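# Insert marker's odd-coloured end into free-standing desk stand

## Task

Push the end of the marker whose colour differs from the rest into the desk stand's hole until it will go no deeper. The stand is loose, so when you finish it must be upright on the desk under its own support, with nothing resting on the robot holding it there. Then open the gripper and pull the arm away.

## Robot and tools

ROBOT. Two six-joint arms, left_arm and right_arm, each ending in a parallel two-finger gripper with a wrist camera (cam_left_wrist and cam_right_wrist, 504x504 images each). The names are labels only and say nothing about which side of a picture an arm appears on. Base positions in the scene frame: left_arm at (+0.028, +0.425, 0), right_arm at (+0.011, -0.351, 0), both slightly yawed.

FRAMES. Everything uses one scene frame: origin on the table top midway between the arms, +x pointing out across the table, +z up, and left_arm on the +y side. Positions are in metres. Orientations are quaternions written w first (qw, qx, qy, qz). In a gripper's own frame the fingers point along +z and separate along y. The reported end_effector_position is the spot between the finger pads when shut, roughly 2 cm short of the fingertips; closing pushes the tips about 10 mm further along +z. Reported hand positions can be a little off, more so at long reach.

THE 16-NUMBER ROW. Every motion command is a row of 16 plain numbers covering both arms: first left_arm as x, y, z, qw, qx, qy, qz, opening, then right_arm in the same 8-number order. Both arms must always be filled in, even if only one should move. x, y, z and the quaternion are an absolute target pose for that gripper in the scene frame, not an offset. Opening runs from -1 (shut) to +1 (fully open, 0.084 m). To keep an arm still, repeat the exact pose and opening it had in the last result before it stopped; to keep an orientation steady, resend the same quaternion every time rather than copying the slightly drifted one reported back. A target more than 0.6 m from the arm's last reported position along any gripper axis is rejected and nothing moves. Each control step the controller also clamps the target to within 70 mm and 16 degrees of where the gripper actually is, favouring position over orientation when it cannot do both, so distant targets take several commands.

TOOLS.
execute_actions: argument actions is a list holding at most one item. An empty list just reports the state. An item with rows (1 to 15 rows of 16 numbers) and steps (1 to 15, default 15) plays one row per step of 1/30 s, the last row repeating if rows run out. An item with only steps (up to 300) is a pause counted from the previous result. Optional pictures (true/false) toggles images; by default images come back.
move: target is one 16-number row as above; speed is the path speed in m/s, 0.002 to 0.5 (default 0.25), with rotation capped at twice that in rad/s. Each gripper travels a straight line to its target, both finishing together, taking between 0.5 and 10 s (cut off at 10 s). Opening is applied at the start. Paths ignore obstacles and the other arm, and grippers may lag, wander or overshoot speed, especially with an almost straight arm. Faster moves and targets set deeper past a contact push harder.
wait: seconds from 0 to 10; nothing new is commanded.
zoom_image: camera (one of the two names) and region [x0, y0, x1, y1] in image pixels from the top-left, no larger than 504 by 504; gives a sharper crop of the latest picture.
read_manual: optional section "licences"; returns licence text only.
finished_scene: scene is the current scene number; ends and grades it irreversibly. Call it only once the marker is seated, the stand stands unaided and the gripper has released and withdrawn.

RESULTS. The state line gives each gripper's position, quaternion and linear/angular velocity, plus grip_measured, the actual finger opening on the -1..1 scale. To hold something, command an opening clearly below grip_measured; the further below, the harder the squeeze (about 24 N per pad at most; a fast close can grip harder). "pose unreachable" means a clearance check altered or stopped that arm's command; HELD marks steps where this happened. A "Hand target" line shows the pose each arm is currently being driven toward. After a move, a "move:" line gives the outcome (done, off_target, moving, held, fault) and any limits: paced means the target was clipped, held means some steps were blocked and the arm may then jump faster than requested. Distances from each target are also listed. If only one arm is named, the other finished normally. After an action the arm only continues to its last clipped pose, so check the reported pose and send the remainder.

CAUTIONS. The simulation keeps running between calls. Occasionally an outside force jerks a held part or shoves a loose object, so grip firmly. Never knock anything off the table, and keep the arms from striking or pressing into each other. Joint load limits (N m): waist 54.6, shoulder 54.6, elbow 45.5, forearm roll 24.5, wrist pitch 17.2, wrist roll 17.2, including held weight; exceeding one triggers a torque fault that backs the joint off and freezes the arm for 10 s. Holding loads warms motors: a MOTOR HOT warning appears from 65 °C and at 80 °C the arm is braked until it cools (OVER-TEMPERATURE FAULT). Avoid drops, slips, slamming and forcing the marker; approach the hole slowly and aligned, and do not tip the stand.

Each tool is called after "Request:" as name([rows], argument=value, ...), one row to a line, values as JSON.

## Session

Request:
execute_actions(actions=[])

Scene clock: 0.00 s of 4480.00 s.
left_arm: end_effector_position=(+0.6290, +0.2051, +0.1649) grip_measured=+1.00 end_effector_quat_wxyz=(-0.237, +0.014, +0.970, +0.047) end_effector_velocity=(+0.000, +0.000, -0.000) end_effector_angular_velocity=(-0.000, +0.000, +0.001) | right_arm: end_effector_position=(+0.4810, -0.0619, +0.1969) grip_measured=+1.00 end_effector_quat_wxyz=(-0.036, -0.126, +0.840, +0.527) end_effector_velocity=(-0.000, -0.000, -0.000) end_effector_angular_velocity=(-0.001, -0.000, +0.001)
Joint positions: left_arm=[-0.201 -1.049 -1.877 -0.057 -1.313  2.87   0.084] | right_arm=[ 0.028 -0.691 -1.004 -1.79   1.158 -1.31   0.084]
Joint velocities: left_arm=[ 0.    -0.001 -0.001 -0.    -0.    -0.    -0.   ] | right_arm=[-0.    -0.    -0.    -0.001 -0.    -0.     0.   ]
Motor temperatures (°C, as the motors report them): left_arm=[22 23 25 22 26 27] | right_arm=[20 24 22 24 25 26]
Hand target (left_arm): +0.629, +0.205, +0.165; -0.237, +0.014, +0.970, +0.047
Hand target (right_arm): +0.481, -0.062, +0.197; -0.036, -0.126, +0.840, +0.527

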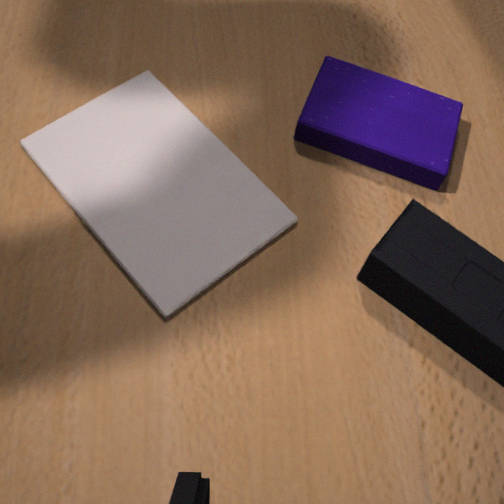

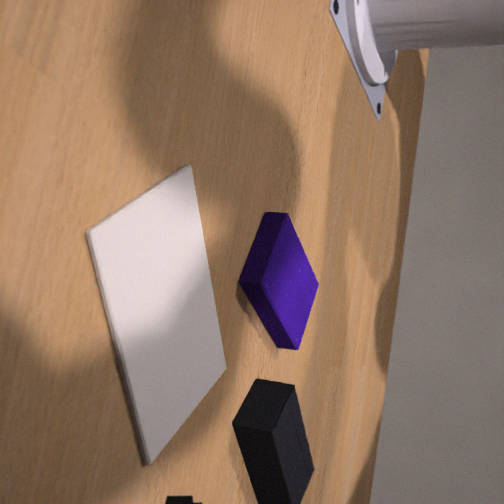

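Survey from above.

Request:
move(target=[0.45,0.30,0.45,0,1,0,0,1, 0.42,-0.12,0.50,0,1,0,0,1])

Scene clock: 9.77 s of 4480.00 s.
left_arm: end_effector_position=(+0.4507, +0.3004, +0.4508) grip_measured=+1.00 end_effector_quat_wxyz=(-0.001, +1.000, +0.001, +0.000) end_effector_velocity=(-0.001, -0.000, -0.000) end_effector_angular_velocity=(-0.004, +0.004, -0.011) | right_arm: end_effector_position=(+0.4208, -0.1201, +0.4999) grip_measured=+1.00 end_effector_quat_wxyz=(+0.000, +1.000, -0.001, +0.001) end_effector_velocity=(-0.001, -0.000, +0.001) end_effector_angular_velocity=(+0.001, -0.004, +0.007)
Joint positions: left_arm=[-0.159  0.019 -1.083  0.002 -1.102  5.993  0.084] | right_arm=[ 0.398 -0.047 -1.259 -3.142  1.211 -2.626  0.084]
Joint velocities: left_arm=[ 0.002  0.001  0.001 -0.005 -0.002  0.015  0.   ] | right_arm=[ 0.001  0.004  0.002 -0.001 -0.002 -0.006  0.   ]
Motor temperatures (°C, as the motors report them): left_arm=[22 23 26 22 26 27] | right_arm=[20 24 22 24 25 26]
Hand target (left_arm): +0.451, +0.300, +0.451; -0.001, +1.000, +0.000, +0.000
Hand target (right_arm): +0.421, -0.120, +0.500; -0.000, +1.000, -0.001, +0.001
Off the commanded pose (left_arm): 0.001 m, 0 deg.
Off the commanded pose (right_arm): 0.001 m, 0 deg.
After step 90, 0.07 s passed at rest.
move: done

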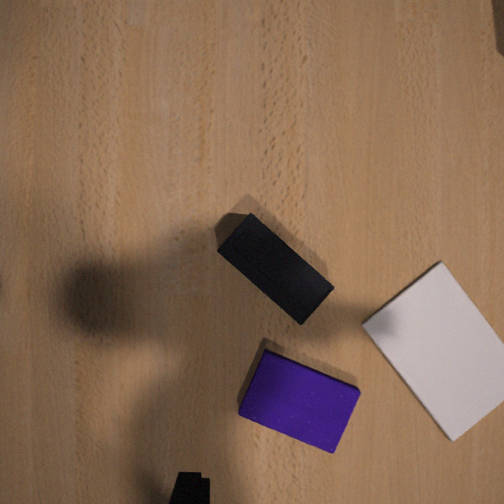

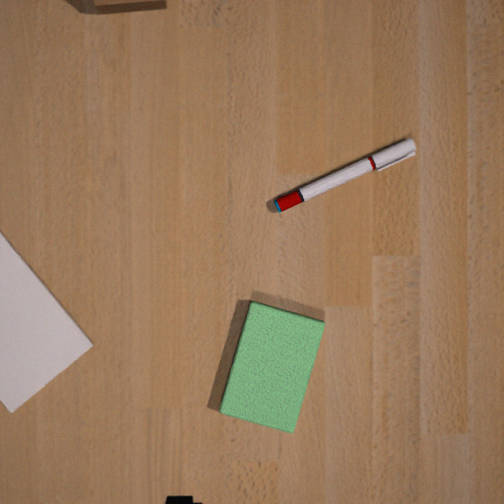

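Request:
move(target=[0.35,0.35,0.40,0,1,0,0,1, 0.62,0.0,0.42,0,1,0,0,1])

Scene clock: 19.37 s of 4480.00 s.
left_arm: end_effector_position=(+0.3502, +0.3504, +0.4002) grip_measured=+1.00 end_effector_quat_wxyz=(-0.000, +1.000, -0.000, -0.000) end_effector_velocity=(-0.001, +0.000, -0.001) end_effector_angular_velocity=(-0.000, +0.001, +0.001) | right_arm: end_effector_position=(+0.6197, +0.0000, +0.4202) grip_measured=+1.00 end_effector_quat_wxyz=(-0.000, +1.000, -0.000, +0.000) end_effector_velocity=(+0.001, +0.001, -0.002) end_effector_angular_velocity=(-0.004, +0.005, +0.001)
Joint positions: left_arm=[-0.099  0.29  -0.735  0.    -1.025  6.056  0.084] | right_arm=[ 0.408 -0.697 -1.933 -3.142  1.236 -2.618  0.084]
Joint velocities: left_arm=[ 0.001  0.001  0.002 -0.     0.     0.     0.   ] | right_arm=[ 0.001 -0.011 -0.012 -0.001  0.008  0.    -0.   ]
Motor temperatures (°C, as the motors report them): left_arm=[22 23 27 22 26 27] | right_arm=[20 24 23 24 25 26]
Hand target (left_arm): +0.350, +0.350, +0.400; -0.000, +1.000, -0.000, -0.000
Hand target (right_arm): +0.620, +0.000, +0.420; -0.000, +1.000, -0.000, +0.000
Off the commanded pose (left_arm): 0.000 m, 0 deg.
Off the commanded pose (right_arm): 0.000 m, 0 deg.
After step 90, 5.00 s passed at rest.
move: done

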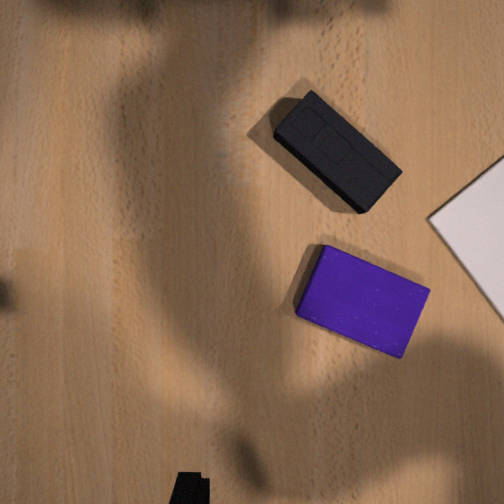

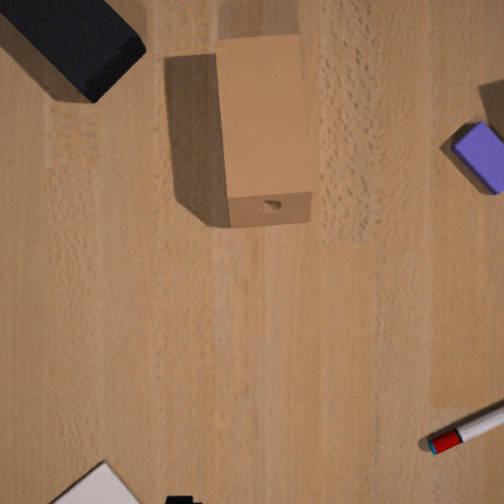

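Request:
move(target=[0.62,0.25,0.20,0.5,0.5,-0.5,0.5,1, 0.58,-0.23,0.25,0.478,-0.452,-0.683,-0.316,0.4], speed=0.15)

Request:
move(target=[0.668,0.19,0.09,0.5,0.5,-0.5,0.5,1, 0.59,-0.25,0.07,0.478,-0.452,-0.683,-0.316,0.4], speed=0.1)

Scene clock: 107.60 s of 4480.00 s.
left_arm: end_effector_position=(+0.6177, +0.2489, +0.1999) grip_measured=+1.00 end_effector_quat_wxyz=(+0.501, +0.500, -0.499, +0.501) end_effector_velocity=(+0.001, -0.001, -0.001) end_effector_angular_velocity=(-0.006, -0.004, -0.007) | right_arm: end_effector_position=(+0.5796, -0.2298, +0.2500) grip_measured=+0.39 end_effector_quat_wxyz=(-0.479, +0.453, +0.683, +0.315) end_effector_velocity=(+0.001, -0.001, -0.001) end_effector_angular_velocity=(+0.004, -0.004, +0.006)
Joint positions: left_arm=[ 0.244 -1.02  -1.297  1.681  1.605  6.007  0.084] | right_arm=[-0.252 -0.898 -1.48  -2.204  1.55  -5.789  0.061]
Joint velocities: left_arm=[-0.002 -0.009 -0.012  0.003  0.007  0.002  0.   ] | right_arm=[-0.001 -0.005 -0.006 -0.004  0.005 -0.007 -0.   ]
Motor temperatures (°C, as the motors report them): left_arm=[22 23 29 22 26 27] | right_arm=[20 26 25 24 25 26]
Hand target (left_arm): +0.618, +0.249, +0.200; +0.501, +0.499, -0.499, +0.501
Hand target (right_arm): +0.580, -0.230, +0.250; -0.479, +0.452, +0.683, +0.315
Off the commanded pose (left_arm): 0.003 m, 0 deg.
Off the commanded pose (right_arm): 0.000 m, 0 deg.
After step 90, 77.47 s passed at rest.
move: done; limits=paced

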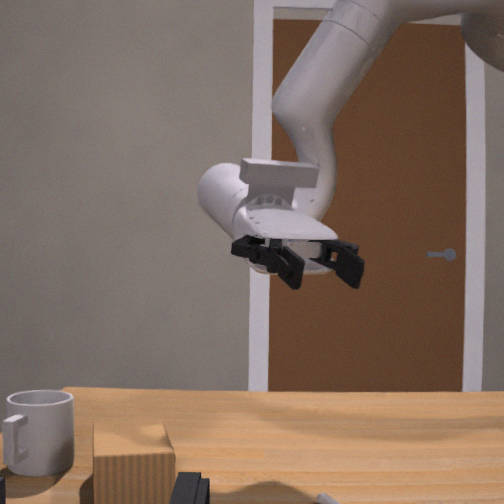

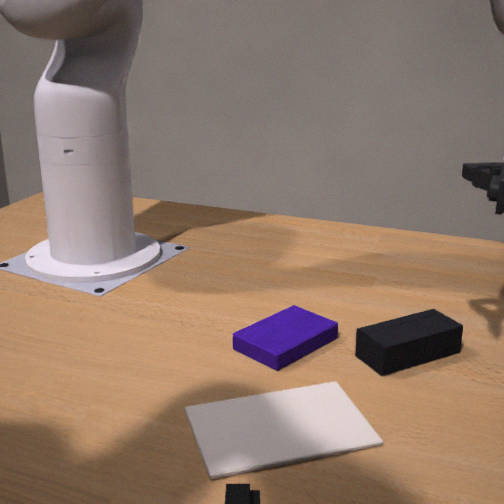

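Scene clock: 109.83 s of 4480.00 s.
left_arm: end_effector_position=(+0.6676, +0.1899, +0.0902) grip_measured=+1.00 end_effector_quat_wxyz=(+0.500, +0.500, -0.500, +0.500) end_effector_velocity=(+0.002, +0.001, -0.000) end_effector_angular_velocity=(-0.000, -0.002, +0.002) | right_arm: end_effector_position=(+0.5900, -0.2500, +0.0704) grip_measured=+0.39 end_effector_quat_wxyz=(-0.478, +0.452, +0.683, +0.316) end_effector_velocity=(-0.000, -0.000, -0.002) end_effector_angular_velocity=(+0.001, +0.001, +0.002)
Joint positions: left_arm=[ 0.143 -1.326 -1.603  1.585  1.575  6.006  0.084] | right_arm=[-0.279 -1.254 -1.663 -2.217  1.456 -5.939  0.061]
Joint velocities: left_arm=[ 0.001 -0.003 -0.005 -0.001 -0.    -0.001 -0.   ] | right_arm=[-0.    -0.006 -0.005 -0.002  0.001 -0.    -0.   ]
Motor temperatures (°C, as the motors report them): left_arm=[22 23 29 22 26 27] | right_arm=[20 26 25 24 25 26]
Hand target (left_arm): +0.668, +0.190, +0.090; +0.500, +0.500, -0.500, +0.500
Hand target (right_arm): +0.590, -0.250, +0.070; -0.478, +0.452, +0.683, +0.316
Off the commanded pose (left_arm): 0.000 m, 0 deg.
Off the commanded pose (right_arm): 0.000 m, 0 deg.
move: done

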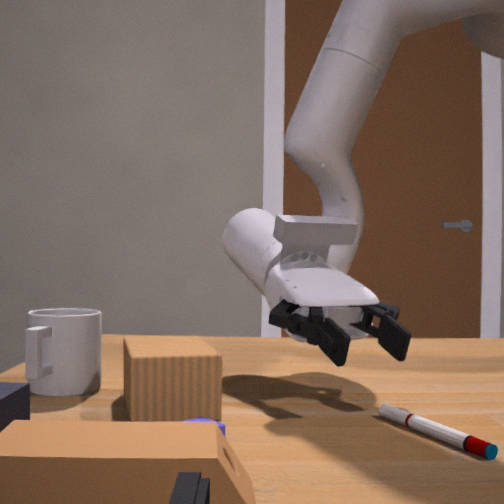

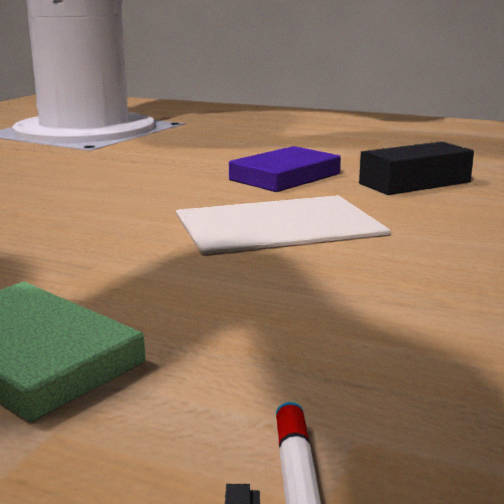

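Request:
move(target=[0.668,0.19,0.09,0.5,0.5,-0.5,0.5,1, 0.564,-0.230,0.029,0.478,-0.452,-0.683,-0.316,0.4], speed=0.04)

Scene clock: 129.07 s of 4480.00 s.
left_arm: end_effector_position=(+0.6680, +0.1900, +0.0900) grip_measured=+1.00 end_effector_quat_wxyz=(+0.500, +0.500, -0.500, +0.500) end_effector_velocity=(-0.000, -0.000, +0.000) end_effector_angular_velocity=(-0.000, -0.001, -0.001) | right_arm: end_effector_position=(+0.5641, -0.2301, +0.0292) grip_measured=+0.39 end_effector_quat_wxyz=(-0.478, +0.452, +0.683, +0.316) end_effector_velocity=(-0.001, +0.001, -0.001) end_effector_angular_velocity=(+0.001, -0.000, -0.000)
Joint positions: left_arm=[ 0.143 -1.327 -1.605  1.585  1.575  6.005  0.084] | right_arm=[-0.256 -1.29  -1.604 -2.185  1.394 -6.011  0.061]
Joint velocities: left_arm=[-0.001  0.001 -0.     0.     0.    -0.    -0.   ] | right_arm=[ 0.    -0.001  0.002  0.001 -0.001 -0.003 -0.   ]
Motor temperatures (°C, as the motors report them): left_arm=[22 24 29 22 26 27] | right_arm=[20 27 24 24 25 26]
Hand target (left_arm): +0.668, +0.190, +0.090; +0.500, +0.500, -0.500, +0.500
Hand target (right_arm): +0.564, -0.230, +0.029; -0.478, +0.452, +0.683, +0.316
Off the commanded pose (left_arm): 0.000 m, 0 deg.
Off the commanded pose (right_arm): 0.000 m, 0 deg.
After step 90, 14.60 s passed at rest.
move: done

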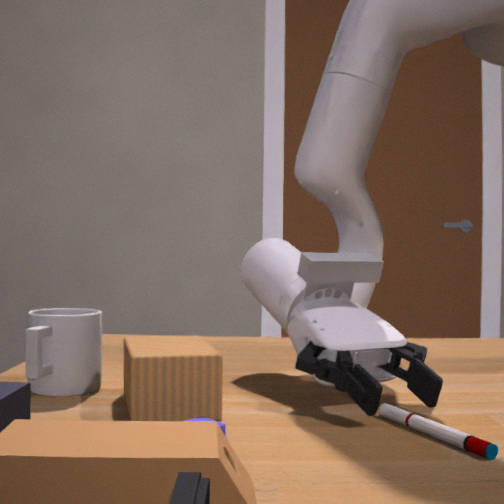

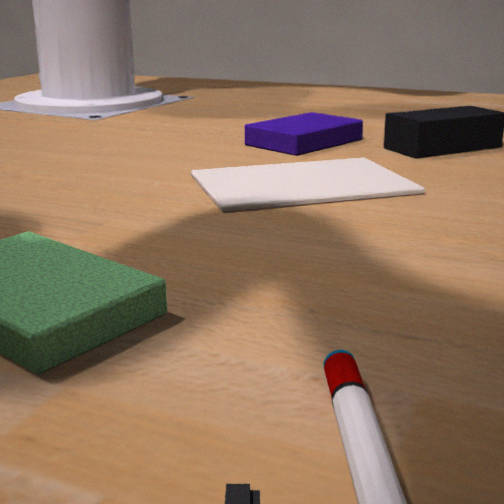

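Request:
move(target=[0.668,0.19,0.09,0.5,0.5,-0.5,0.5,1, 0.552,-0.202,0.027,0.478,-0.452,-0.683,-0.316,0.4], speed=0.03)

Request:
move(target=[0.668,0.19,0.09,0.5,0.5,-0.5,0.5,1, 0.552,-0.202,0.027,0.478,-0.452,-0.683,-0.316,-1])

Request:
move(target=[0.668,0.19,0.09,0.5,0.5,-0.5,0.5,1, 0.552,-0.202,0.15,0.478,-0.452,-0.683,-0.316,-1], speed=0.06)

Scene clock: 139.57 s of 4480.00 s.
left_arm: end_effector_position=(+0.6680, +0.1900, +0.0900) grip_measured=+1.00 end_effector_quat_wxyz=(+0.500, +0.500, -0.500, +0.500) end_effector_velocity=(-0.001, -0.001, -0.001) end_effector_angular_velocity=(-0.000, +0.001, -0.002) | right_arm: end_effector_position=(+0.5520, -0.2022, +0.0270) grip_measured=+0.39 end_effector_quat_wxyz=(-0.478, +0.452, +0.683, +0.316) end_effector_velocity=(-0.001, +0.001, -0.001) end_effector_angular_velocity=(+0.001, +0.002, -0.000)
Joint positions: left_arm=[ 0.143 -1.327 -1.605  1.585  1.575  6.005  0.084] | right_arm=[-0.215 -1.271 -1.548 -2.141  1.364 -6.034  0.061]
Joint velocities: left_arm=[-0.002 -0.002 -0.    -0.    -0.    -0.    -0.   ] | right_arm=[ 0.002 -0.001  0.003  0.002 -0.001 -0.001 -0.   ]
Motor temperatures (°C, as the motors report them): left_arm=[22 25 29 22 26 27] | right_arm=[20 27 24 24 25 26]
Hand target (left_arm): +0.668, +0.190, +0.090; +0.500, +0.500, -0.500, +0.500
Hand target (right_arm): +0.552, -0.202, +0.027; -0.478, +0.452, +0.683, +0.316
Off the commanded pose (left_arm): 0.000 m, 0 deg.
Off the commanded pose (right_arm): 0.000 m, 0 deg.
After step 90, 6.17 s passed at rest.
move: done

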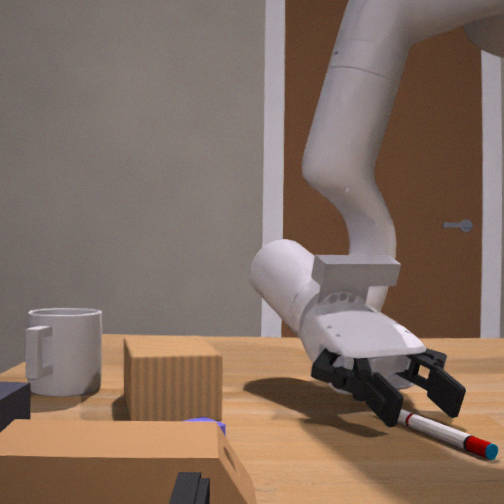

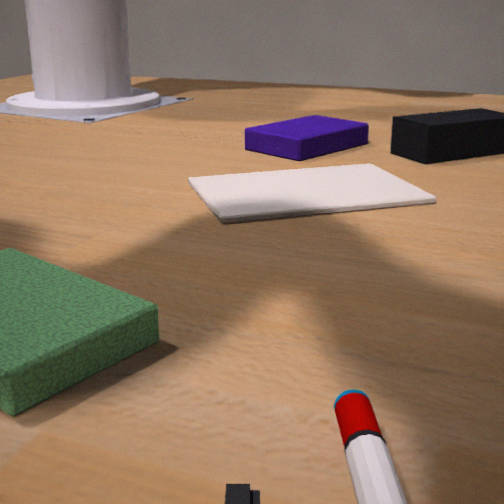

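Scene clock: 140.27 s of 4480.00 s.
left_arm: end_effector_position=(+0.6680, +0.1900, +0.0900) grip_measured=+1.00 end_effector_quat_wxyz=(+0.500, +0.500, -0.500, +0.500) end_effector_velocity=(-0.000, -0.000, +0.000) end_effector_angular_velocity=(-0.000, -0.000, -0.000) | right_arm: end_effector_position=(+0.5520, -0.2020, +0.0271) grip_measured=-0.80 end_effector_quat_wxyz=(-0.478, +0.452, +0.683, +0.316) end_effector_velocity=(+0.000, -0.001, +0.000) end_effector_angular_velocity=(-0.001, -0.001, -0.001)
Joint positions: left_arm=[ 0.143 -1.327 -1.605  1.585  1.575  6.005  0.084] | right_arm=[-0.215 -1.27  -1.548 -2.141  1.364 -6.034  0.009]
Joint velocities: left_arm=[-0.  0.  0. -0.  0.  0. -0.] | right_arm=[-0.002  0.001  0.    -0.001 -0.001 -0.     0.   ]
Motor temperatures (°C, as the motors report them): left_arm=[22 25 29 22 26 27] | right_arm=[20 27 24 24 25 26]
Hand target (left_arm): +0.668, +0.190, +0.090; +0.500, +0.500, -0.500, +0.500
Hand target (right_arm): +0.552, -0.202, +0.027; -0.478, +0.452, +0.683, +0.316
Off the commanded pose (left_arm): 0.000 m, 0 deg.
Off the commanded pose (right_arm): 0.000 m, 0 deg.
move: done

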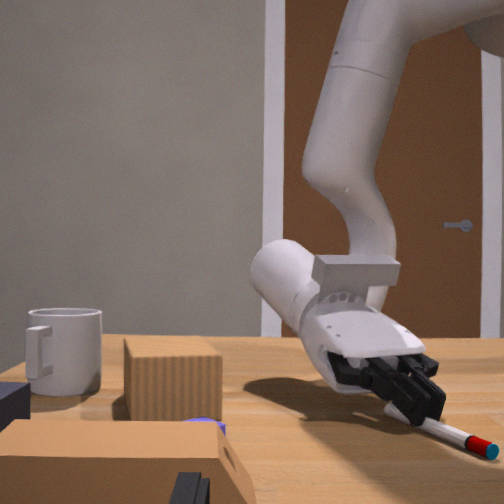

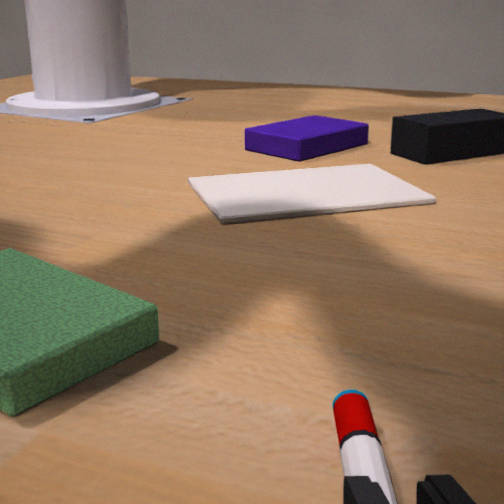

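Scene clock: 142.70 s of 4480.00 s.
left_arm: end_effector_position=(+0.6680, +0.1900, +0.0900) grip_measured=+1.00 end_effector_quat_wxyz=(+0.500, +0.500, -0.500, +0.500) end_effector_velocity=(+0.000, +0.001, -0.000) end_effector_angular_velocity=(+0.000, -0.000, +0.001) | right_arm: end_effector_position=(+0.5520, -0.2020, +0.1497) grip_measured=-0.80 end_effector_quat_wxyz=(-0.478, +0.452, +0.683, +0.316) end_effector_velocity=(+0.000, +0.000, +0.002) end_effector_angular_velocity=(-0.000, -0.001, +0.000)
Joint positions: left_arm=[ 0.143 -1.327 -1.605  1.585  1.575  6.005  0.084] | right_arm=[-0.215 -1.016 -1.41  -2.158  1.427 -5.935  0.009]
Joint velocities: left_arm=[ 0.001 -0.001 -0.001  0.    -0.    -0.    -0.   ] | right_arm=[ 0.001  0.004  0.002 -0.     0.001  0.002 -0.   ]
Motor temperatures (°C, as the motors report them): left_arm=[22 25 29 22 26 27] | right_arm=[20 27 24 24 25 26]
Hand target (left_arm): +0.668, +0.190, +0.090; +0.500, +0.500, -0.500, +0.500
Hand target (right_arm): +0.552, -0.202, +0.150; -0.478, +0.452, +0.683, +0.316
Off the commanded pose (left_arm): 0.000 m, 0 deg.
Off the commanded pose (right_arm): 0.000 m, 0 deg.
move: done

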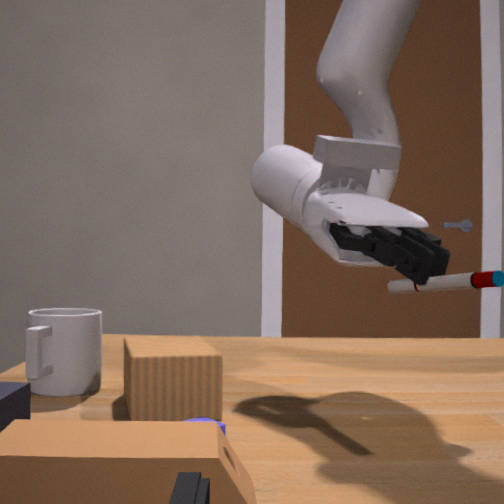

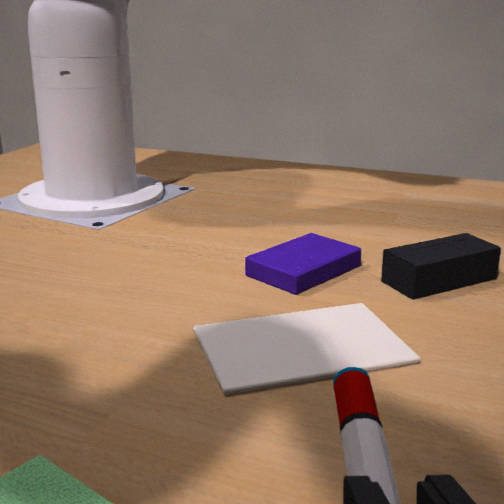

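Request:
move(target=[0.668,0.19,0.09,0.5,0.5,-0.5,0.5,1, 0.55,-0.05,0.22,-0.010,0.945,0.028,0.326,-1], speed=0.05)

Request:
move(target=[0.668,0.19,0.09,0.5,0.5,-0.5,0.5,1, 0.595,0.013,0.152,-0.010,0.945,0.028,0.326,-1], speed=0.04)

Scene clock: 172.63 s of 4480.00 s.
left_arm: end_effector_position=(+0.6680, +0.1900, +0.0900) grip_measured=+1.00 end_effector_quat_wxyz=(+0.500, +0.500, -0.500, +0.500) end_effector_velocity=(+0.000, +0.001, -0.000) end_effector_angular_velocity=(-0.000, +0.000, +0.001) | right_arm: end_effector_position=(+0.5508, -0.1249, +0.1854) grip_measured=-0.80 end_effector_quat_wxyz=(-0.274, +0.796, +0.398, +0.364) end_effector_velocity=(-0.000, +0.000, +0.001) end_effector_angular_velocity=(-0.003, +0.001, -0.011)
Joint positions: left_arm=[ 0.143 -1.327 -1.605  1.585  1.575  6.005  0.084] | right_arm=[-0.009 -0.531 -0.795 -1.196  0.825 -5.798  0.009]
Joint velocities: left_arm=[ 0.001 -0.     0.     0.     0.     0.     0.   ] | right_arm=[ 0.004  0.005  0.005  0.014 -0.007 -0.001 -0.   ]
Motor temperatures (°C, as the motors report them): left_arm=[22 26 28 22 26 27] | right_arm=[20 27 24 24 25 26]
Hand target (left_arm): +0.668, +0.190, +0.090; +0.500, +0.500, -0.500, +0.500
Hand target (right_arm): +0.551, -0.125, +0.185; -0.273, +0.796, +0.398, +0.364
Off the commanded pose (left_arm): 0.000 m, 0 deg.
Off the commanded pose (right_arm): 0.082 m, 56 deg.
After step 90, 16.70 s passed at rest.
move: off_target (right_arm; path cut at 10 s)

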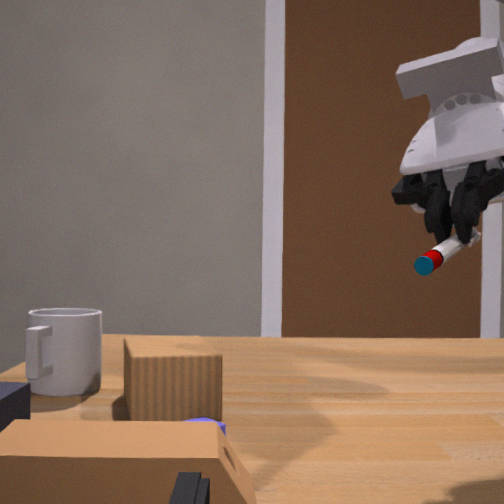

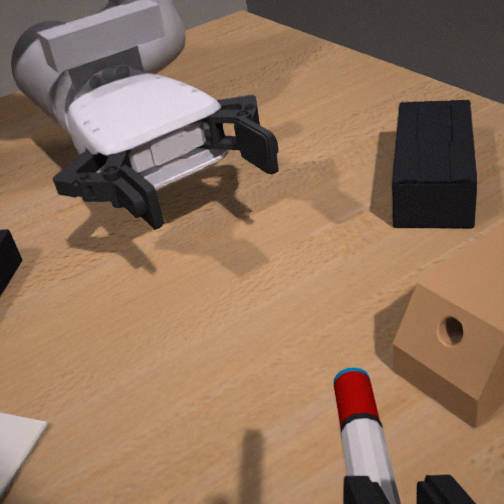

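Scene clock: 182.83 s of 4480.00 s.
left_arm: end_effector_position=(+0.6680, +0.1900, +0.0900) grip_measured=+1.00 end_effector_quat_wxyz=(+0.500, +0.500, -0.500, +0.500) end_effector_velocity=(+0.000, +0.001, -0.000) end_effector_angular_velocity=(+0.000, +0.001, +0.001) | right_arm: end_effector_position=(+0.5872, -0.0116, +0.1578) grip_measured=-0.80 end_effector_quat_wxyz=(-0.100, +0.931, +0.098, +0.338) end_effector_velocity=(+0.002, +0.001, +0.000) end_effector_angular_velocity=(+0.005, -0.001, -0.010)
Joint positions: left_arm=[ 0.143 -1.327 -1.605  1.585  1.575  6.005  0.084] | right_arm=[ 0.461 -0.594 -0.955  0.342  0.37  -6.283  0.009]
Joint velocities: left_arm=[ 0.001 -0.001  0.    -0.    -0.    -0.     0.   ] | right_arm=[ 0.002 -0.004 -0.006  0.013  0.002 -0.    -0.   ]
Motor temperatures (°C, as the motors report them): left_arm=[22 26 28 22 26 27] | right_arm=[20 27 24 24 25 26]
Hand target (left_arm): +0.668, +0.190, +0.090; +0.500, +0.500, -0.500, +0.500
Hand target (right_arm): +0.587, -0.012, +0.158; -0.100, +0.931, +0.098, +0.338
Off the commanded pose (left_arm): 0.000 m, 0 deg.
Off the commanded pose (right_arm): 0.026 m, 13 deg.
joint sent to its limit (right arm) — the command would take joint 6 (wrist roll) past its lower limit, so that joint was sent only as far as its limit.
move: off_target (right_arm; path cut at 10 s)

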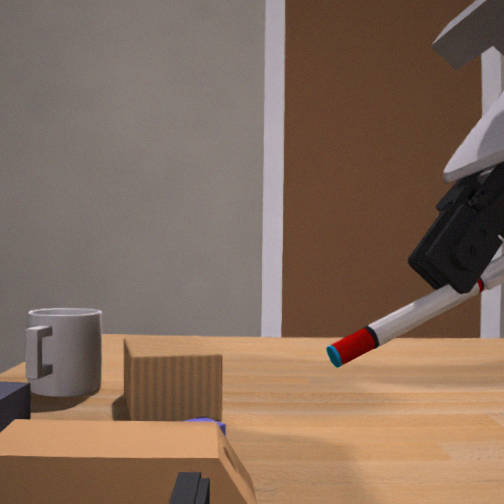

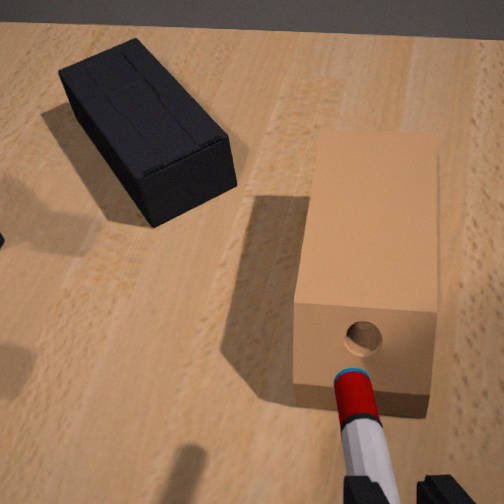

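Request:
move(target=[0.668,0.19,0.09,0.5,0.5,-0.5,0.5,1, 0.55,-0.04,0.25,-0.343,0.550,-0.757,0.082,-1], speed=0.25)

Request:
move(target=[0.668,0.19,0.09,0.5,0.5,-0.5,0.5,1, 0.55,-0.04,0.25,-0.243,-0.381,-0.855,-0.256,-1], speed=0.25)

Request:
move(target=[0.668,0.19,0.09,0.5,0.5,-0.5,0.5,1, 0.57,0.0,0.20,-0.010,0.945,0.028,0.326,-1], speed=0.25)

Scene clock: 205.50 s of 4480.00 s.
left_arm: end_effector_position=(+0.6680, +0.1900, +0.0900) grip_measured=+1.00 end_effector_quat_wxyz=(+0.500, +0.500, -0.500, +0.500) end_effector_velocity=(+0.000, +0.000, -0.000) end_effector_angular_velocity=(+0.000, +0.000, +0.001) | right_arm: end_effector_position=(+0.5501, -0.0400, +0.2499) grip_measured=-0.80 end_effector_quat_wxyz=(+0.342, -0.550, +0.757, -0.083) end_effector_velocity=(-0.001, +0.000, -0.000) end_effector_angular_velocity=(+0.016, +0.001, +0.001)
Joint positions: left_arm=[ 0.143 -1.327 -1.605  1.585  1.575  6.005  0.084] | right_arm=[ 0.454 -0.326 -0.832  0.522  0.236 -4.383  0.009]
Joint velocities: left_arm=[ 0.001  0.     0.     0.    -0.     0.     0.   ] | right_arm=[-0.005  0.002  0.007 -0.079  0.003  0.083  0.   ]
Motor temperatures (°C, as the motors report them): left_arm=[22 27 28 22 26 27] | right_arm=[20 27 24 24 25 26]
Hand target (left_arm): +0.668, +0.190, +0.090; +0.500, +0.500, -0.500, +0.500
Hand target (right_arm): +0.550, -0.040, +0.250; +0.343, -0.550, +0.757, -0.082
Off the commanded pose (left_arm): 0.000 m, 0 deg.
Off the commanded pose (right_arm): 0.000 m, 0 deg.
After step 90, 15.00 s passed at rest.
move: done

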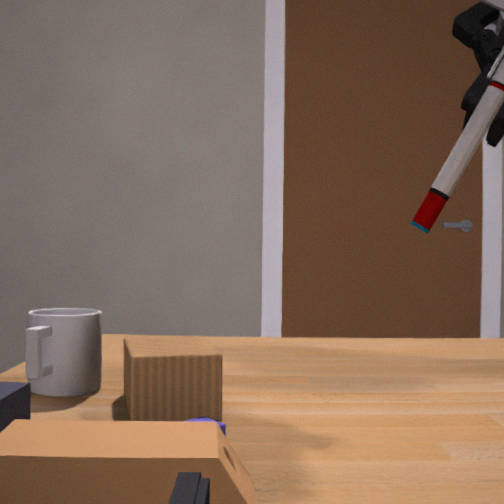

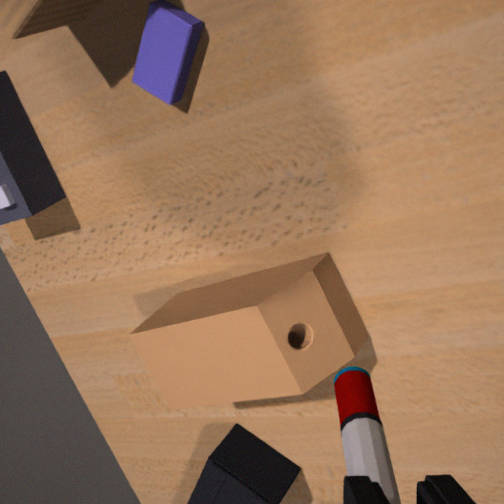

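Scene clock: 210.23 s of 4480.00 s.
left_arm: end_effector_position=(+0.6680, +0.1900, +0.0900) grip_measured=+1.00 end_effector_quat_wxyz=(+0.500, +0.500, -0.500, +0.500) end_effector_velocity=(-0.000, -0.001, +0.000) end_effector_angular_velocity=(+0.000, -0.000, -0.001) | right_arm: end_effector_position=(+0.5500, -0.0400, +0.2500) grip_measured=-0.80 end_effector_quat_wxyz=(+0.243, +0.381, +0.855, +0.255) end_effector_velocity=(+0.001, -0.001, +0.001) end_effector_angular_velocity=(+0.019, -0.005, +0.002)
Joint positions: left_arm=[ 0.143 -1.327 -1.605  1.585  1.575  6.005  0.084] | right_arm=[ 0.454 -0.325 -0.832  0.53   0.237 -2.295  0.009]
Joint velocities: left_arm=[-0.001  0.001  0.    -0.    -0.    -0.    -0.   ] | right_arm=[-0.009  0.002  0.007 -0.101  0.007  0.101 -0.   ]
Motor temperatures (°C, as the motors report them): left_arm=[22 27 28 22 26 27] | right_arm=[20 27 24 24 25 26]
Hand target (left_arm): +0.668, +0.190, +0.090; +0.500, +0.500, -0.500, +0.500
Hand target (right_arm): +0.550, -0.040, +0.250; +0.243, +0.381, +0.855, +0.256
Off the commanded pose (left_arm): 0.000 m, 0 deg.
Off the commanded pose (right_arm): 0.000 m, 0 deg.
move: done

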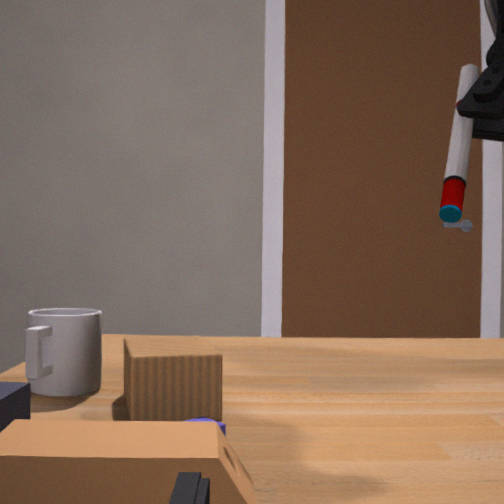

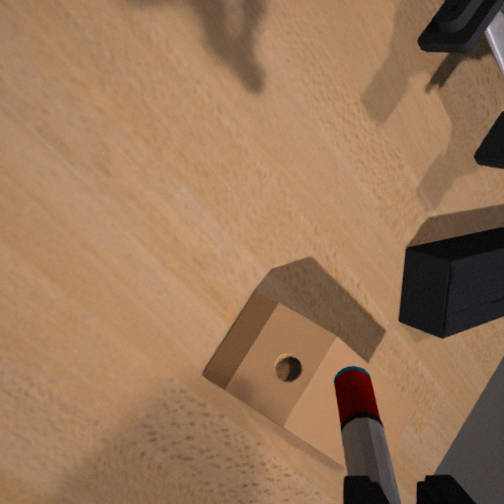

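Scene clock: 215.07 s of 4480.00 s.
left_arm: end_effector_position=(+0.6680, +0.1900, +0.0900) grip_measured=+1.00 end_effector_quat_wxyz=(+0.500, +0.500, -0.500, +0.500) end_effector_velocity=(-0.001, -0.001, -0.001) end_effector_angular_velocity=(-0.000, +0.001, -0.002) | right_arm: end_effector_position=(+0.5701, +0.0001, +0.2001) grip_measured=-0.80 end_effector_quat_wxyz=(-0.010, +0.945, +0.028, +0.326) end_effector_velocity=(-0.001, -0.000, -0.002) end_effector_angular_velocity=(+0.003, +0.003, -0.006)
Joint positions: left_arm=[ 0.143 -1.327 -1.605  1.585  1.575  6.005  0.084] | right_arm=[ 0.581 -0.539 -1.027  1.382  0.382 -0.841  0.009]
Joint velocities: left_arm=[-0.001 -0.001  0.001  0.     0.     0.    -0.   ] | right_arm=[ 0.001 -0.002  0.002 -0.002 -0.     0.011  0.   ]
Motor temperatures (°C, as the motors report them): left_arm=[22 27 28 22 26 27] | right_arm=[20 26 24 24 25 26]
Hand target (left_arm): +0.668, +0.190, +0.090; +0.500, +0.500, -0.500, +0.500
Hand target (right_arm): +0.570, +0.000, +0.200; -0.010, +0.945, +0.028, +0.326
Off the commanded pose (left_arm): 0.000 m, 0 deg.
Off the commanded pose (right_arm): 0.000 m, 0 deg.
move: done

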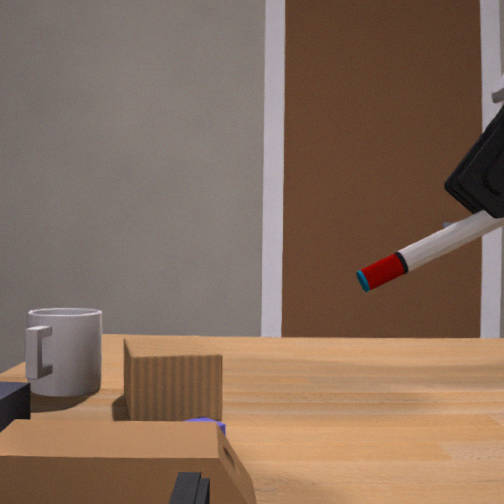

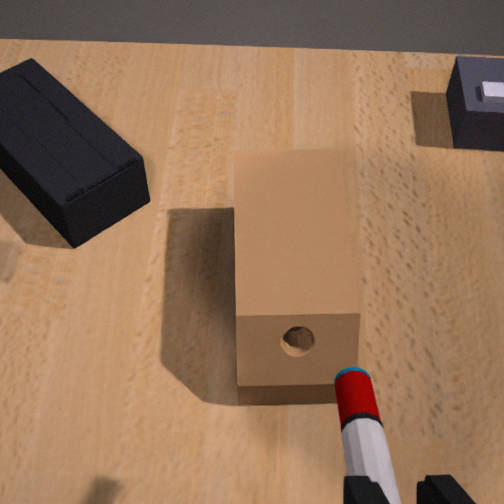

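Request:
move(target=[0.668,0.19,0.09,0.5,0.5,-0.5,0.5,1, 0.595,0.0155,0.152,-0.010,0.945,0.028,0.326,-1], speed=0.04)

Request:
zoom_image(camera="cam_right_wrist", region=[260,300,460,500])

Request:
zoom_image(camera="cam_left_wrist", region=[180,300,400,504])

Scene clock: 232.93 s of 4480.00 s.
left_arm: end_effector_position=(+0.6680, +0.1900, +0.0900) grip_measured=+1.00 end_effector_quat_wxyz=(+0.500, +0.500, -0.500, +0.500) end_effector_velocity=(-0.000, +0.000, -0.001) end_effector_angular_velocity=(+0.000, +0.001, +0.001) | right_arm: end_effector_position=(+0.5949, +0.0155, +0.1522) grip_measured=-0.80 end_effector_quat_wxyz=(-0.010, +0.945, +0.028, +0.326) end_effector_velocity=(+0.002, +0.001, -0.000) end_effector_angular_velocity=(+0.002, -0.002, -0.001)
Joint positions: left_arm=[ 0.143 -1.327 -1.605  1.585  1.575  6.005  0.084] | right_arm=[ 0.574 -0.68  -1.117  1.255  0.392 -0.709  0.009]
Joint velocities: left_arm=[ 0.001 -0.001  0.     0.    -0.    -0.     0.   ] | right_arm=[-0.001 -0.003 -0.004 -0.004 -0.     0.004  0.   ]
Motor temperatures (°C, as the motors report them): left_arm=[22 27 28 22 26 27] | right_arm=[20 26 24 24 25 26]
Hand target (left_arm): +0.668, +0.190, +0.090; +0.500, +0.500, -0.500, +0.500
Hand target (right_arm): +0.595, +0.016, +0.152; -0.010, +0.945, +0.028, +0.326
Off the commanded pose (left_arm): 0.000 m, 0 deg.
Off the commanded pose (right_arm): 0.000 m, 0 deg.
After step 90, 13.10 s passed at rest.
move: done

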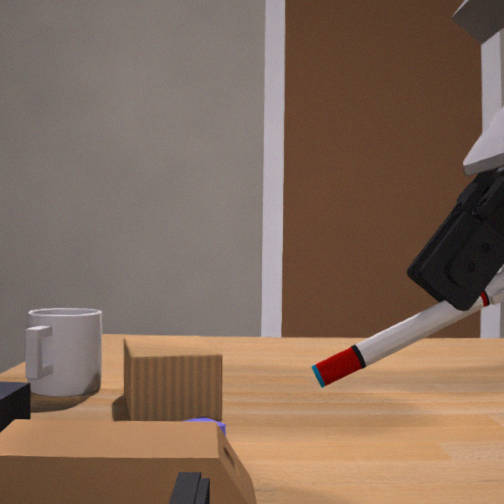

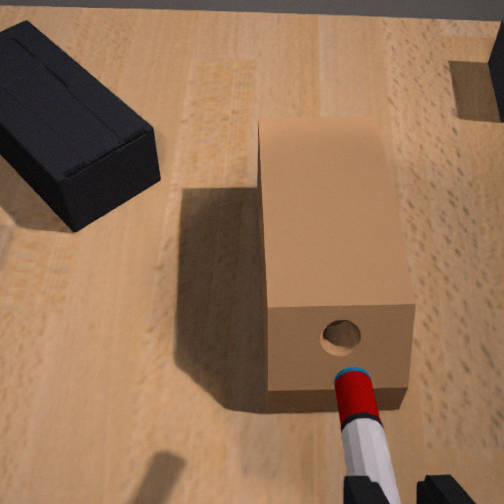

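Region (260, 300, 460, 500) of cam_right_wrist's 504x504 image, scaled by 2.520, with more detail than that image has.

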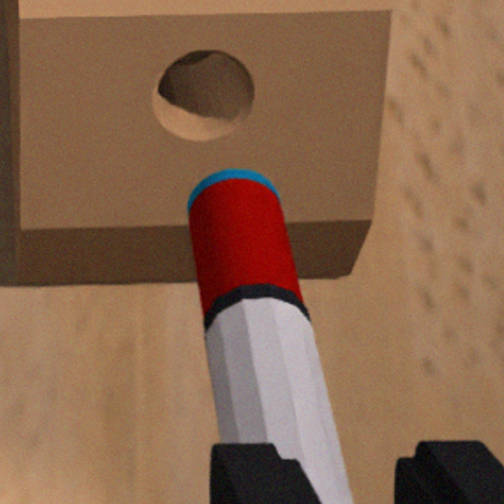

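Region (180, 300, 400, 504) of cam_left_wrist's 504x504 image, scaled by 2.291, with more detail than that image has; it fills the top 467 rows of this view, and the rest is white.

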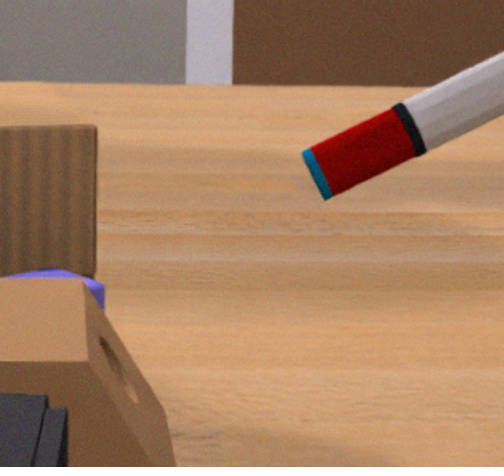

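Request:
move(target=[0.668,0.19,0.09,0.5,0.5,-0.5,0.5,1, 0.618,0.016,0.124,-0.016,0.9445,0.0445,0.326,-1], speed=0.02)

Request:
zoom_image(camera="cam_right_wrist", region=[260,300,460,500])

Request:
zoom_image(camera="cam_left_wrist", region=[180,340,400,504])

Scene clock: 263.23 s of 4480.00 s.
left_arm: end_effector_position=(+0.6680, +0.1900, +0.0900) grip_measured=+1.00 end_effector_quat_wxyz=(+0.500, +0.500, -0.500, +0.500) end_effector_velocity=(+0.000, +0.000, -0.000) end_effector_angular_velocity=(-0.000, -0.000, +0.000) | right_arm: end_effector_position=(+0.6179, +0.0160, +0.1241) grip_measured=-0.80 end_effector_quat_wxyz=(-0.016, +0.944, +0.044, +0.326) end_effector_velocity=(+0.002, -0.000, -0.001) end_effector_angular_velocity=(+0.001, -0.001, +0.001)
Joint positions: left_arm=[ 0.143 -1.327 -1.605  1.585  1.575  6.005  0.084] | right_arm=[ 0.542 -0.759 -1.171  1.11   0.375 -0.619  0.009]
Joint velocities: left_arm=[ 0.    -0.001 -0.001 -0.     0.     0.     0.   ] | right_arm=[-0.002 -0.003 -0.003 -0.009 -0.001  0.007  0.   ]
Motor temperatures (°C, as the motors report them): left_arm=[22 27 28 22 26 27] | right_arm=[20 27 24 24 25 26]
Hand target (left_arm): +0.668, +0.190, +0.090; +0.500, +0.500, -0.500, +0.500
Hand target (right_arm): +0.618, +0.016, +0.124; -0.016, +0.944, +0.044, +0.326
Off the commanded pose (left_arm): 0.000 m, 0 deg.
Off the commanded pose (right_arm): 0.000 m, 0 deg.
After step 90, 25.20 s passed at rest.
move: done

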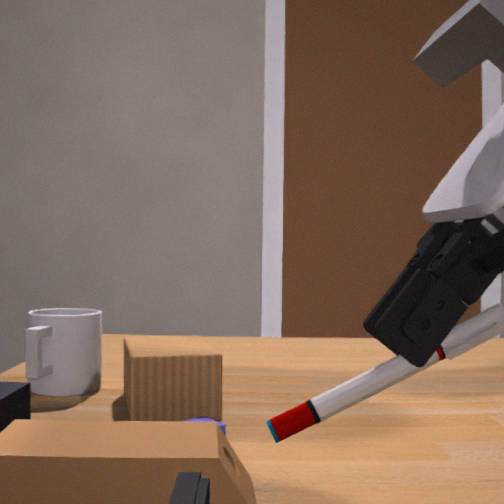

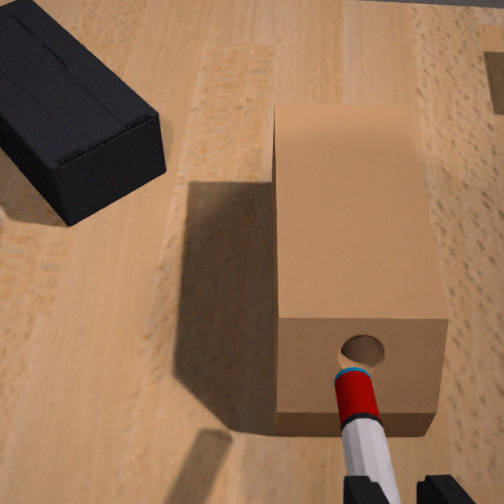

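Region (260, 300, 460, 500) of cam_right_wrist's 504x504 image, scaled by 2.520, with more detail than that image has.

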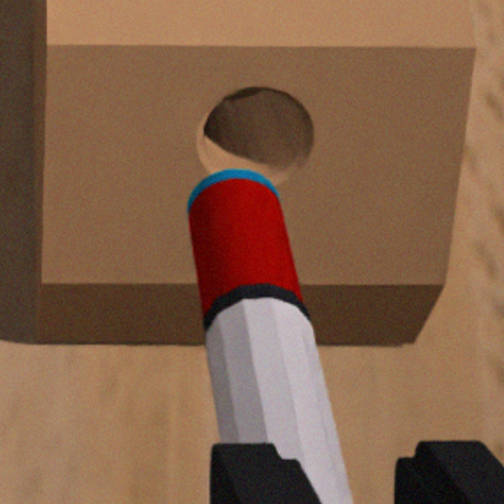

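Region (180, 340, 400, 504) of cam_left_wrist's 504x504 image, scaled by 2.291, with more detail than that image has; it fills the top 376 rows of this view, and the rest is white.

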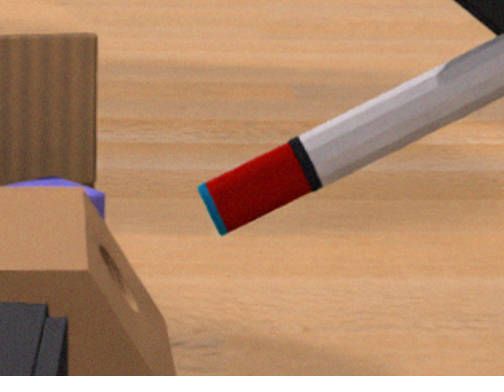

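Request:
move(target=[0.668,0.19,0.09,0.5,0.5,-0.5,0.5,1, 0.620,0.008,0.1185,-0.020,0.944,0.055,0.326,-1], speed=0.02)

Request:
zoom_image(camera="cam_right_wrist", region=[260,300,460,500])

Request:
zoom_image(camera="cam_left_wrist", region=[180,340,400,504])

Scene clock: 280.63 s of 4480.00 s.
left_arm: end_effector_position=(+0.6680, +0.1900, +0.0900) grip_measured=+1.00 end_effector_quat_wxyz=(+0.500, +0.500, -0.500, +0.500) end_effector_velocity=(-0.000, -0.000, -0.001) end_effector_angular_velocity=(+0.000, +0.001, -0.000) | right_arm: end_effector_position=(+0.6199, +0.0081, +0.1186) grip_measured=-0.80 end_effector_quat_wxyz=(-0.020, +0.944, +0.055, +0.326) end_effector_velocity=(+0.001, -0.001, -0.001) end_effector_angular_velocity=(+0.003, -0.003, +0.005)
Joint positions: left_arm=[ 0.143 -1.327 -1.605  1.585  1.575  6.005  0.084] | right_arm=[ 0.524 -0.761 -1.157  1.015  0.37  -0.557  0.009]
Joint velocities: left_arm=[-0.    -0.001  0.    -0.    -0.     0.     0.   ] | right_arm=[-0.003  0.     0.004 -0.031  0.001  0.025 -0.   ]
Motor temperatures (°C, as the motors report them): left_arm=[22 27 28 22 26 27] | right_arm=[20 27 24 24 25 26]
Hand target (left_arm): +0.668, +0.190, +0.090; +0.500, +0.500, -0.500, +0.500
Hand target (right_arm): +0.620, +0.008, +0.118; -0.020, +0.944, +0.055, +0.326
Off the commanded pose (left_arm): 0.000 m, 0 deg.
Off the commanded pose (right_arm): 0.000 m, 0 deg.
After step 90, 13.57 s passed at rest.
move: done

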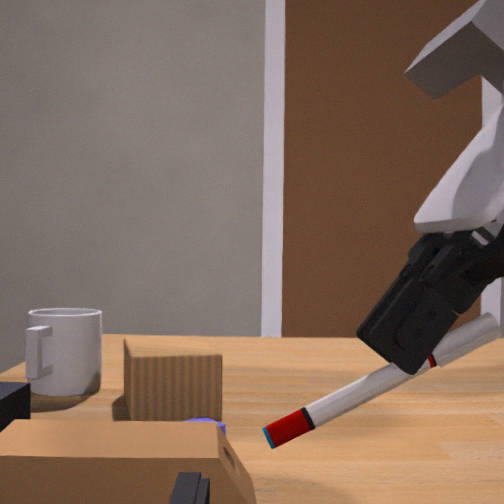

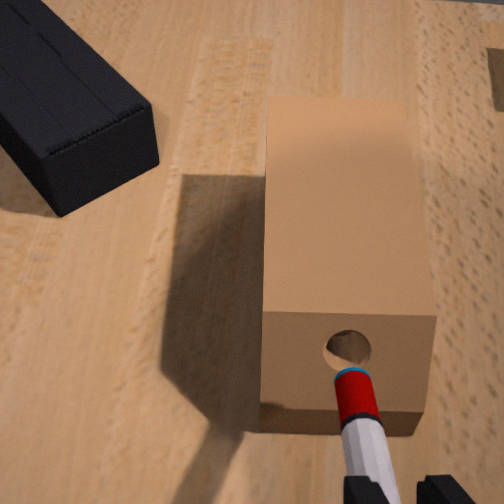

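Region (260, 300, 460, 500) of cam_right_wrist's 504x504 image, scaled by 2.520, with more detail than that image has.

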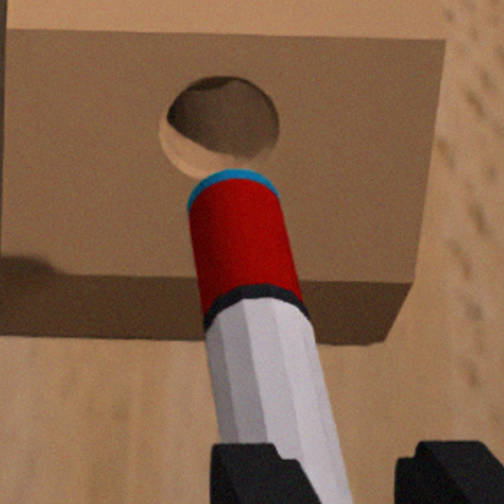

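Region (180, 340, 400, 504) of cam_left_wrist's 504x504 image, scaled by 2.291, with more detail than that image has; it fills the top 376 rows of this view, and the rest is white.

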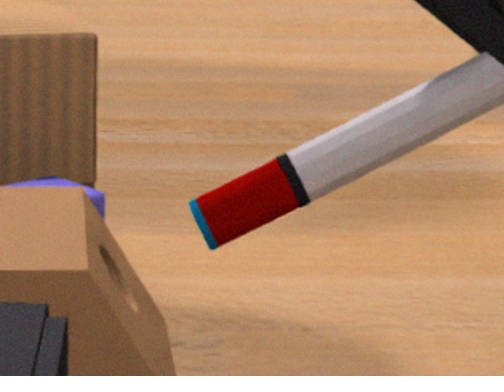

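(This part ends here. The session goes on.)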